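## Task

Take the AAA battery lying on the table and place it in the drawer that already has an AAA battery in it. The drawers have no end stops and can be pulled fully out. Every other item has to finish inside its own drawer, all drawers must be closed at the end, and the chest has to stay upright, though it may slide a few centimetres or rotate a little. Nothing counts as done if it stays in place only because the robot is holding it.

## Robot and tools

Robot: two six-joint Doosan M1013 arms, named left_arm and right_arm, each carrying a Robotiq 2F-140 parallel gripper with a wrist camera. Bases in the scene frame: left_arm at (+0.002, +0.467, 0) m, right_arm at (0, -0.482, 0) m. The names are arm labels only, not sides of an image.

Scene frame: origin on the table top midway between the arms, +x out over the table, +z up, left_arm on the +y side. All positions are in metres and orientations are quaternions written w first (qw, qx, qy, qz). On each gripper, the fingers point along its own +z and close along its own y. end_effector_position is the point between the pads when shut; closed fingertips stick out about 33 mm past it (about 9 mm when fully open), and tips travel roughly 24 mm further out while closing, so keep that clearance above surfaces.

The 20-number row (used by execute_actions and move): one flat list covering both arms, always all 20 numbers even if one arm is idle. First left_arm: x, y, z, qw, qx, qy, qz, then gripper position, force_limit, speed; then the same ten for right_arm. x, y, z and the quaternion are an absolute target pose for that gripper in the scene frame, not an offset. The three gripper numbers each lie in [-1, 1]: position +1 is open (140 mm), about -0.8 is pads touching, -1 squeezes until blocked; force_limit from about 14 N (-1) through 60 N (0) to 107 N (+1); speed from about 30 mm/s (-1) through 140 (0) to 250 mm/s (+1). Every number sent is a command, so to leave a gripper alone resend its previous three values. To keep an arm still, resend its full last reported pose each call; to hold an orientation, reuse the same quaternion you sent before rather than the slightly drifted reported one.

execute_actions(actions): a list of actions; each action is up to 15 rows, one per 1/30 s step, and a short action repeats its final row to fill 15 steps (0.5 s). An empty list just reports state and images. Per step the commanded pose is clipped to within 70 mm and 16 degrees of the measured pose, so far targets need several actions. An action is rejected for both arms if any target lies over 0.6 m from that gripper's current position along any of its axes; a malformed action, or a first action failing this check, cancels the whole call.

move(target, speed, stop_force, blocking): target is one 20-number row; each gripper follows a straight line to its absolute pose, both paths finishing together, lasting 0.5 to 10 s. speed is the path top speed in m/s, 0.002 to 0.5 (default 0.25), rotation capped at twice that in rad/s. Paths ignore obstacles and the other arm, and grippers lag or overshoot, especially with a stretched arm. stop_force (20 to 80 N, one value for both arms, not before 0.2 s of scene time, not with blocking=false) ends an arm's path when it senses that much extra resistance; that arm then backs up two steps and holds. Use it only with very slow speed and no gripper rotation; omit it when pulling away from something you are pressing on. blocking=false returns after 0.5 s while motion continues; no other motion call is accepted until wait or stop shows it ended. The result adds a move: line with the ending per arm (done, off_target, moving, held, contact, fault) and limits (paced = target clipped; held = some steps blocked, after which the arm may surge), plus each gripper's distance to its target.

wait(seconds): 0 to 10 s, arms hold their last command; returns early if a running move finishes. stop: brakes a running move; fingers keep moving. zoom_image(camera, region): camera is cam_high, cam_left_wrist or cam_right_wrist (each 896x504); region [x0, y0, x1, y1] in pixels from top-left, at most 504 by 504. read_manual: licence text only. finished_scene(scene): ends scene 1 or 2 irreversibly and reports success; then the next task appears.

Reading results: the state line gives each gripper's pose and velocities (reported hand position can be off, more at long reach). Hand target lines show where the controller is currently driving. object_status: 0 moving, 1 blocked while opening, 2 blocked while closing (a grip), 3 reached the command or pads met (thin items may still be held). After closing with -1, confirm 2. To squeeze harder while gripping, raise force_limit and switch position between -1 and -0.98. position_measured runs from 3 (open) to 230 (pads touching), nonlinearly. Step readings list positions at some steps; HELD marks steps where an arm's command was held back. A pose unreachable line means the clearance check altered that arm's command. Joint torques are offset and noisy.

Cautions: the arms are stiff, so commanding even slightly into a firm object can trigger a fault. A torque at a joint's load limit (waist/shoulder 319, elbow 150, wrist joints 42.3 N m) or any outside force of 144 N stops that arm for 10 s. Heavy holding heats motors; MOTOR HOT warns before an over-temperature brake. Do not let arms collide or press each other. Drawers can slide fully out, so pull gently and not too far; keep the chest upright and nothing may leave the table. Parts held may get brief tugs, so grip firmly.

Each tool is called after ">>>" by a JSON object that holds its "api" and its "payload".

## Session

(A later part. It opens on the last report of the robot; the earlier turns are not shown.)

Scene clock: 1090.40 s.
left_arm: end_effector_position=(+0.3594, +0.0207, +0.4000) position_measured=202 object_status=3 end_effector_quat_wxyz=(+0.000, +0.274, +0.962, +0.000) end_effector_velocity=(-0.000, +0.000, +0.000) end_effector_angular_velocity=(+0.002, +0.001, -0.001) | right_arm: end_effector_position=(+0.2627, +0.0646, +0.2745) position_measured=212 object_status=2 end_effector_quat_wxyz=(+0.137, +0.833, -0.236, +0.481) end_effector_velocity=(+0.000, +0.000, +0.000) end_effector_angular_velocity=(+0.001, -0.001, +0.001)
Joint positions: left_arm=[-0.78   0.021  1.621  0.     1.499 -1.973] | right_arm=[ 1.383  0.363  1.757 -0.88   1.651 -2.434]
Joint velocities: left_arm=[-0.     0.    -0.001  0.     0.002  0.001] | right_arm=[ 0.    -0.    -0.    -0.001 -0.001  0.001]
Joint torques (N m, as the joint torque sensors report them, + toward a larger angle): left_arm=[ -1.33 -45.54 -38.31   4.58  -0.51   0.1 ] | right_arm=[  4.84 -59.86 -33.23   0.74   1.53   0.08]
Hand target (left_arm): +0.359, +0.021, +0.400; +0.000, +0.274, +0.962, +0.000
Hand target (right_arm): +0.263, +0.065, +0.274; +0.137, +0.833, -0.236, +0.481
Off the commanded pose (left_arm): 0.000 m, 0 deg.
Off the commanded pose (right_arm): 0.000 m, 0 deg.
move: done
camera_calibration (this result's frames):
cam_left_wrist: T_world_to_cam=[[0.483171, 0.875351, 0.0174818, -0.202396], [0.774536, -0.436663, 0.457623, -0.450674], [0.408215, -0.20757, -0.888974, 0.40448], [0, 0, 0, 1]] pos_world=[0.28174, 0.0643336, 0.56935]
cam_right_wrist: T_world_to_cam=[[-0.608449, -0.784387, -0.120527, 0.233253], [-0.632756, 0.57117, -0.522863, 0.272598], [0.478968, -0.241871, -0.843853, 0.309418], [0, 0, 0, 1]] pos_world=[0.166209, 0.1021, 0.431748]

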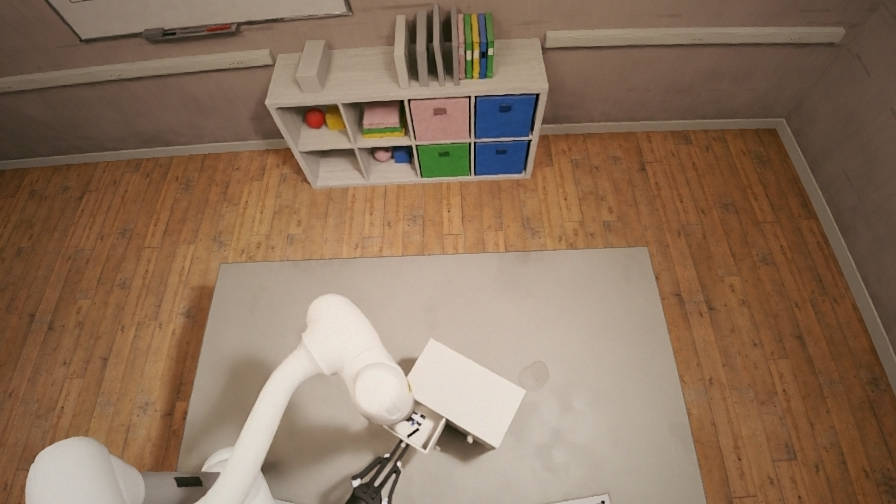

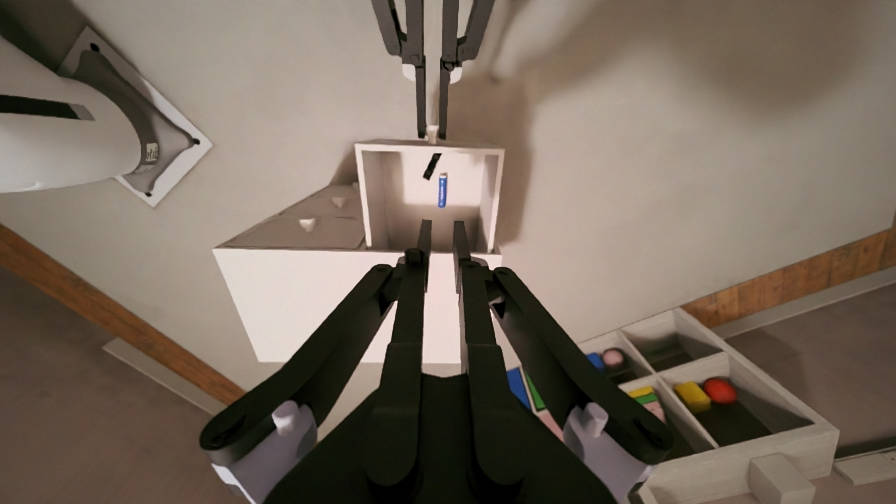

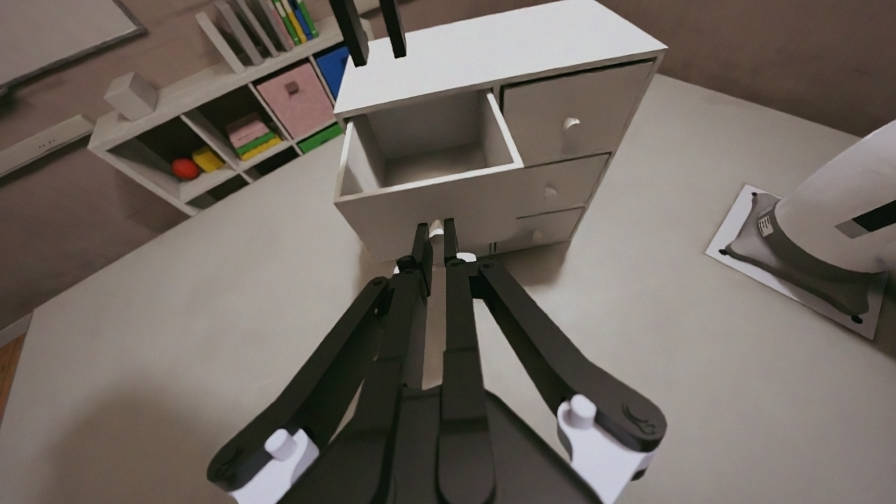

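>>> {"api": "move", "payload": {"target": [0.42,0.19,0.41,0,0.274,0.9617,0,-0.58,-0.5,-0.7,0.3578,0.0074,0.2745,0.1366,0.8331,-0.2365,0.481,-1,0,-0.5], "speed": 0.14}}

Scene clock: 1103.67 s.
left_arm: end_effector_position=(+0.4200, +0.1899, +0.4099) position_measured=202 object_status=3 end_effector_quat_wxyz=(-0.000, +0.274, +0.962, +0.000) end_effector_velocity=(+0.000, +0.001, -0.000) end_effector_angular_velocity=(-0.000, +0.002, -0.001) | right_arm: end_effector_position=(+0.3578, +0.0076, +0.2745) position_measured=212 object_status=2 end_effector_quat_wxyz=(+0.137, +0.833, -0.236, +0.481) end_effector_velocity=(+0.001, -0.001, -0.001) end_effector_angular_velocity=(-0.000, +0.001, -0.001)
Joint positions: left_arm=[-0.479 -0.094  1.713  0.     1.522 -1.671] | right_arm=[ 1.231  0.296  1.852 -0.963  1.531 -2.489]
Joint velocities: left_arm=[ 0.003 -0.     0.001 -0.001  0.001  0.004] | right_arm=[-0.002  0.     0.001 -0.    -0.001 -0.   ]
Joint torques (N m, as the joint torque sensors report them, + toward a larger angle): left_arm=[ -4.08 -33.3  -39.85   4.92  -0.62   0.39] | right_arm=[ -2.4  -50.7  -26.04   1.98   1.27  -0.15]
Hand target (left_arm): +0.420, +0.190, +0.410; -0.000, +0.274, +0.962, +0.000
Hand target (right_arm): +0.358, +0.008, +0.275; +0.137, +0.833, -0.236, +0.481
Off the commanded pose (left_arm): 0.000 m, 0 deg.
Off the commanded pose (right_arm): 0.000 m, 0 deg.
move: done
camera_calibration (this result's frames):
cam_left_wrist: T_world_to_cam=[[0.483485, 0.875176, 0.017566, -0.380085], [0.774598, -0.437096, 0.457106, -0.428055], [0.407726, -0.207397, -0.889239, 0.424009], [0, 0, 0, 1]] pos_world=[0.342456, 0.233479, 0.579388]
cam_right_wrist: T_world_to_cam=[[-0.608391, -0.784445, -0.120442, 0.246333], [-0.632806, 0.571071, -0.522909, 0.365377], [0.478975, -0.241916, -0.843836, 0.250086], [0, 0, 0, 1]] pos_world=[0.261294, 0.0450784, 0.431759]

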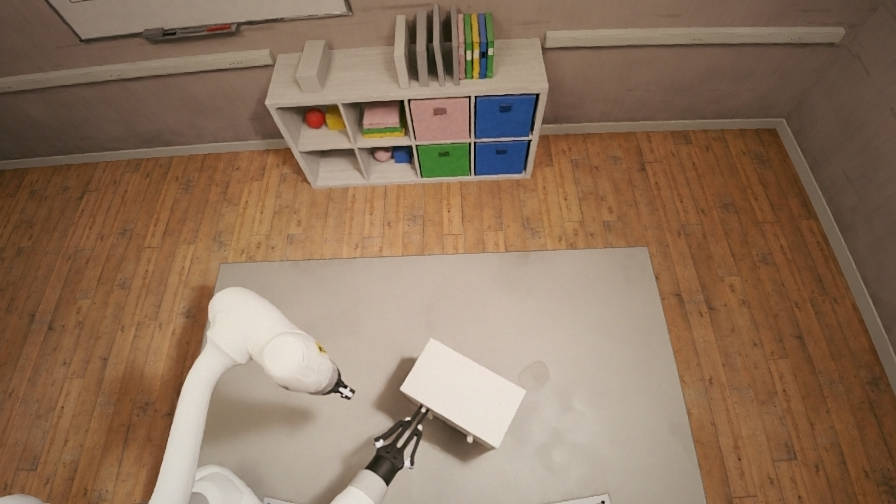

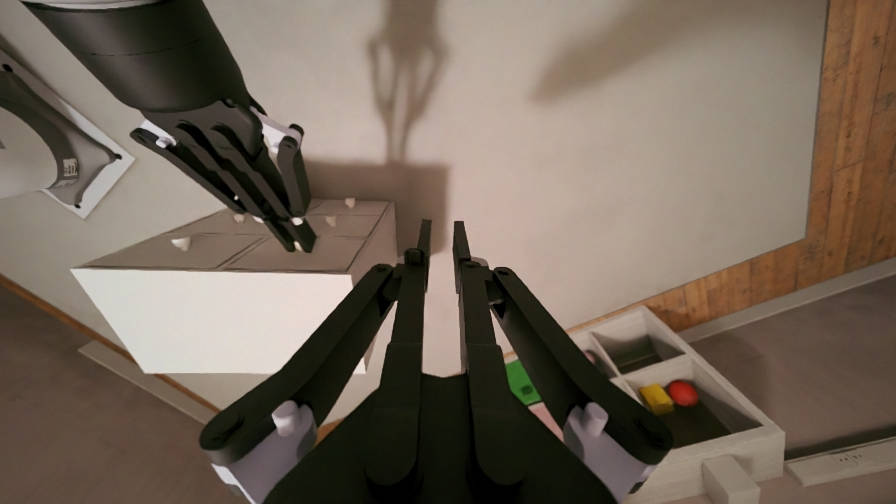

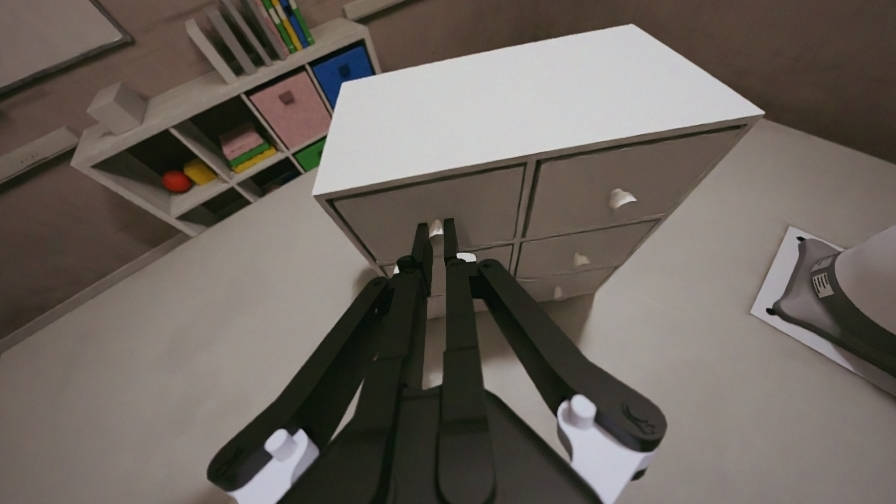

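Drawer is shut. Open the right gripper and back off.

>>> {"api": "execute_actions", "payload": {"actions": [[[0.42,0.19,0.41,0,0.274,0.9617,0,-0.58,-0.5,-0.7,0.3574,0.0077,0.2745,0.1366,0.8331,-0.2365,0.481,-0.3,0,0]]]}}

>>> {"api": "move", "payload": {"target": [0.42,0.19,0.41,0,0.274,0.9617,0,-0.58,-0.5,-0.7,0.297,0.044,0.2745,0.1366,0.8331,-0.2365,0.481,-0.3,0,0], "speed": 0.12}}

Scene clock: 1110.20 s.
left_arm: end_effector_position=(+0.4200, +0.1900, +0.4100) position_measured=202 object_status=3 end_effector_quat_wxyz=(-0.000, +0.274, +0.962, +0.000) end_effector_velocity=(+0.000, -0.000, -0.001) end_effector_angular_velocity=(+0.001, +0.002, -0.001) | right_arm: end_effector_position=(+0.3574, +0.0077, +0.2745) position_measured=167 object_status=3 end_effector_quat_wxyz=(+0.137, +0.833, -0.236, +0.481) end_effector_velocity=(-0.000, -0.000, +0.001) end_effector_angular_velocity=(-0.001, +0.000, -0.001)
Joint positions: left_arm=[-0.478 -0.094  1.713 -0.     1.522 -1.67 ] | right_arm=[ 1.231  0.296  1.852 -0.963  1.531 -2.489]
Joint velocities: left_arm=[ 0.     0.002  0.    -0.    -0.     0.001] | right_arm=[ 0.    -0.    -0.001  0.001  0.002 -0.001]
Joint torques (N m, as the joint torque sensors report them, + toward a larger angle): left_arm=[ -0.16 -34.76 -39.12   4.55  -0.58   0.01] | right_arm=[  2.08 -52.06 -30.28   0.07   1.33   0.09]
Hand target (left_arm): +0.420, +0.190, +0.410; -0.000, +0.274, +0.962, -0.000
Hand target (right_arm): +0.357, +0.008, +0.274; +0.137, +0.833, -0.236, +0.481
Off the commanded pose (left_arm): 0.000 m, 0 deg.
Off the commanded pose (right_arm): 0.000 m, 0 deg.
Step readings (end_effector_position):
0: left_arm (+0.4200, +0.1899, +0.4100) | right_arm (+0.3578, +0.0075, +0.2745)
1: left_arm (+0.4200, +0.1900, +0.4100) | right_arm (+0.3578, +0.0075, +0.2745)
2: left_arm (+0.4200, +0.1900, +0.4100) | right_arm (+0.3578, +0.0075, +0.2745)
4: left_arm (+0.4199, +0.1900, +0.4100) | right_arm (+0.3577, +0.0076, +0.2745)
8: left_arm (+0.4199, +0.1901, +0.4100) | right_arm (+0.3575, +0.0076, +0.2745)
15: end_effector_position above
camera_calibration (this result's frames):
cam_left_wrist: T_world_to_cam=[[0.483504, 0.875169, 0.0173962, -0.380142], [0.774443, -0.43695, 0.457507, -0.428127], [0.407997, -0.207734, -0.889036, 0.423964], [0, 0, 0, 1]] pos_world=[0.342384, 0.23369, 0.579403]
cam_right_wrist: T_world_to_cam=[[-0.608447, -0.784398, -0.120465, 0.246178], [-0.632765, 0.57113, -0.522895, 0.365042], [0.478959, -0.241928, -0.843842, 0.250272], [0, 0, 0, 1]] pos_world=[0.260901, 0.0451629, 0.431724]

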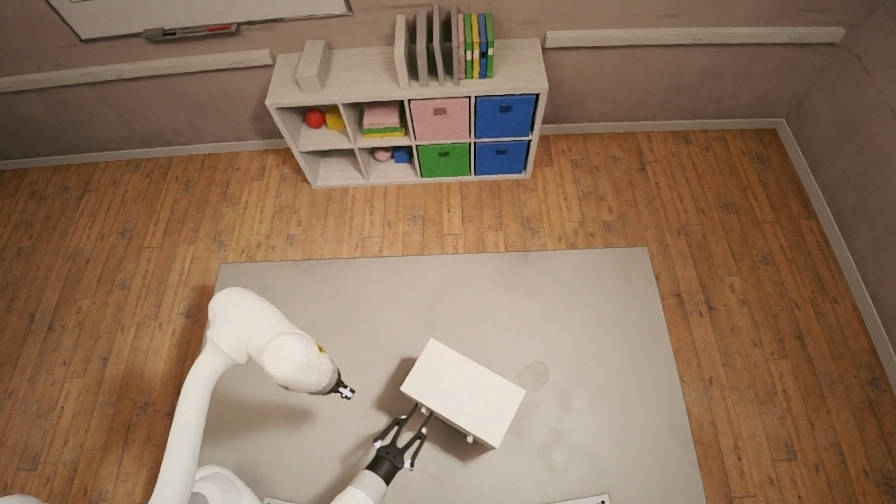

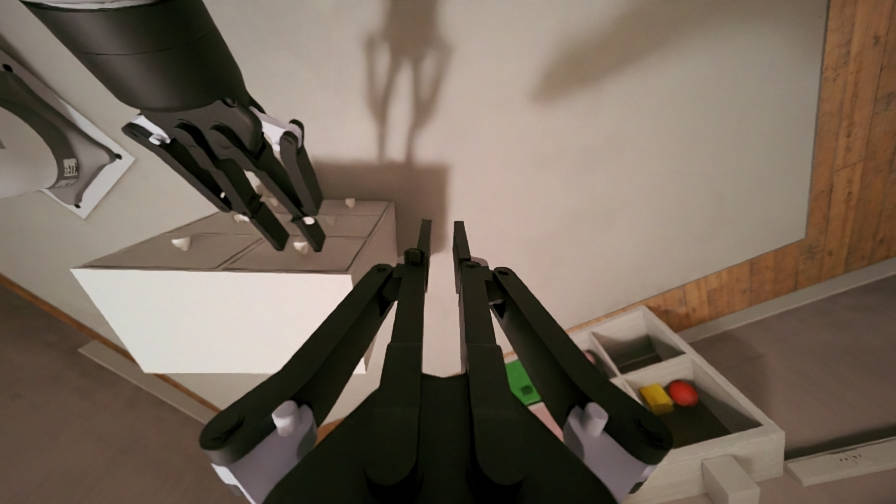

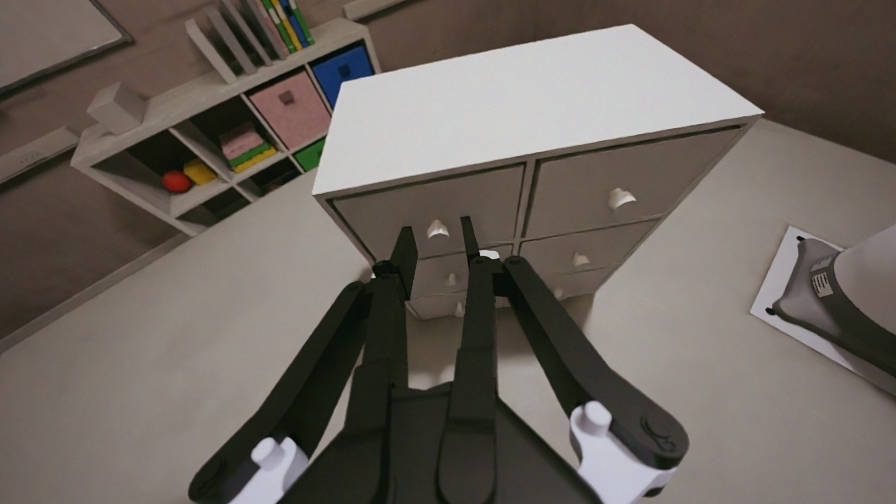

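Scene clock: 1111.20 s.
left_arm: end_effector_position=(+0.4200, +0.1900, +0.4100) position_measured=202 object_status=3 end_effector_quat_wxyz=(-0.000, +0.274, +0.962, -0.000) end_effector_velocity=(-0.000, +0.001, +0.000) end_effector_angular_velocity=(-0.001, -0.001, +0.001) | right_arm: end_effector_position=(+0.2971, +0.0439, +0.2745) position_measured=167 object_status=3 end_effector_quat_wxyz=(+0.137, +0.833, -0.237, +0.481) end_effector_velocity=(-0.001, +0.000, +0.000) end_effector_angular_velocity=(+0.001, +0.000, -0.001)
Joint positions: left_arm=[-0.478 -0.094  1.713 -0.     1.522 -1.67 ] | right_arm=[ 1.33   0.336  1.795 -0.909  1.608 -2.453]
Joint velocities: left_arm=[ 0.001 -0.001  0.001 -0.    -0.    -0.   ] | right_arm=[ 0.001  0.    -0.001  0.001  0.001  0.001]
Joint torques (N m, as the joint torque sensors report them, + toward a larger angle): left_arm=[ -0.92 -33.68 -39.52   4.4   -0.6    0.05] | right_arm=[  3.89 -59.01 -32.44  -0.1    1.36  -0.04]
Hand target (left_arm): +0.420, +0.190, +0.410; -0.000, +0.274, +0.962, -0.000
Hand target (right_arm): +0.297, +0.044, +0.274; +0.137, +0.833, -0.237, +0.481
Off the commanded pose (left_arm): 0.000 m, 0 deg.
Off the commanded pose (right_arm): 0.000 m, 0 deg.
move: done
camera_calibration (this result's frames):
cam_left_wrist: T_world_to_cam=[[0.483504, 0.875169, 0.0173953, -0.380142], [0.774441, -0.436948, 0.457512, -0.42813], [0.408001, -0.207737, -0.889033, 0.423962], [0, 0, 0, 1]] pos_world=[0.342384, 0.23369, 0.579403]
cam_right_wrist: T_world_to_cam=[[-0.608461, -0.784364, -0.120615, 0.237929], [-0.632735, 0.571233, -0.522819, 0.306149], [0.47898, -0.241798, -0.843868, 0.28795], [0, 0, 0, 1]] pos_world=[0.20056, 0.0813665, 0.431749]

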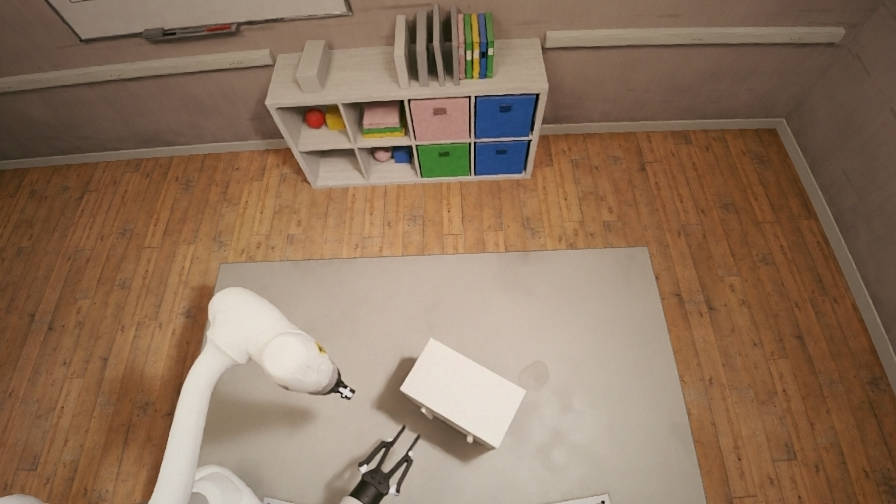

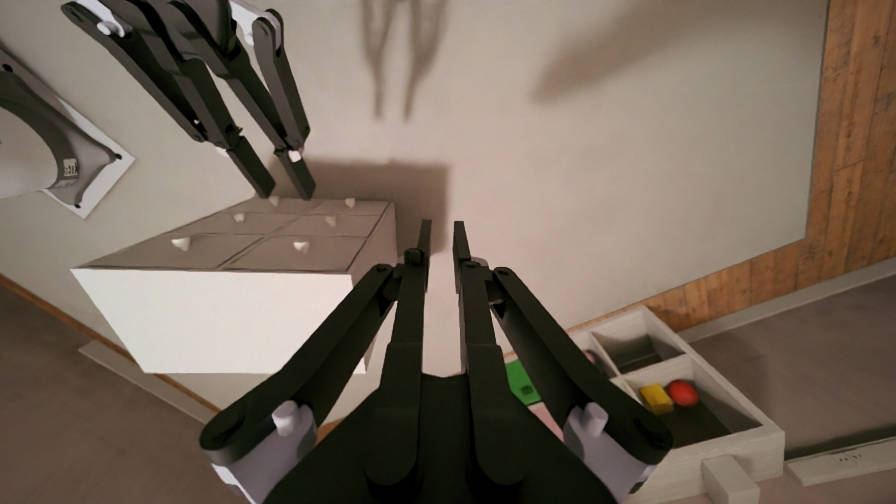

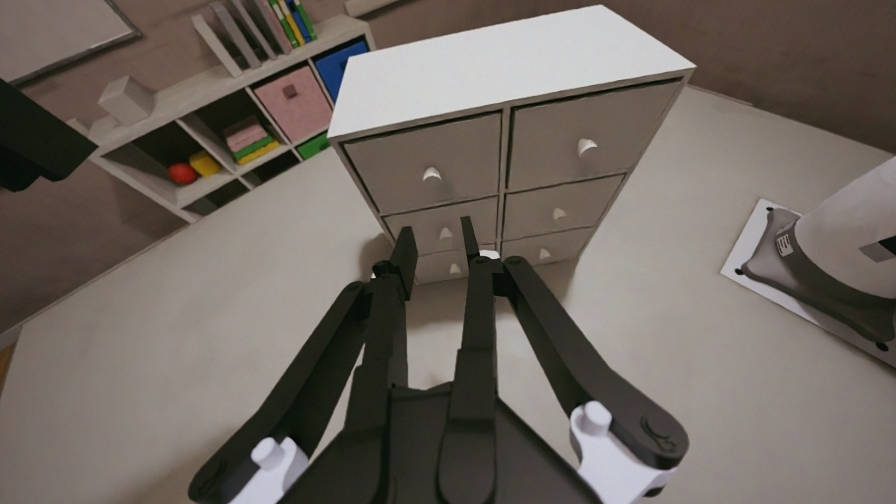

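>>> {"api": "zoom_image", "payload": {"camera": "cam_left_wrist", "region": [60, 180, 420, 300]}}

>>> {"api": "zoom_image", "payload": {"camera": "cam_right_wrist", "region": [320, 50, 710, 300]}}

Region (60, 180, 420, 300) of cam_left_wrist's 896x504 image, scaled by 1.400, with more detail than that image has.

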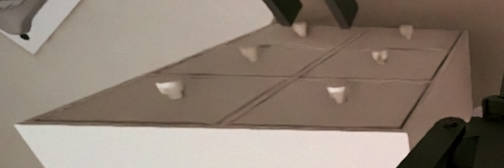

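Region (320, 50, 710, 300) of cam_right_wrist's 896x504 image, scaled by 1.292, with more detail than that image has; it fills the top 323 rows of this view, and the rest is white.

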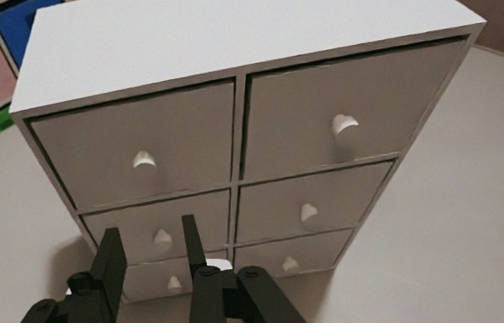

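All six drawers are flush and the arms are clear.

>>> {"api": "finished_scene", "payload": {"scene": 2}}

The scene is finished: the task was done.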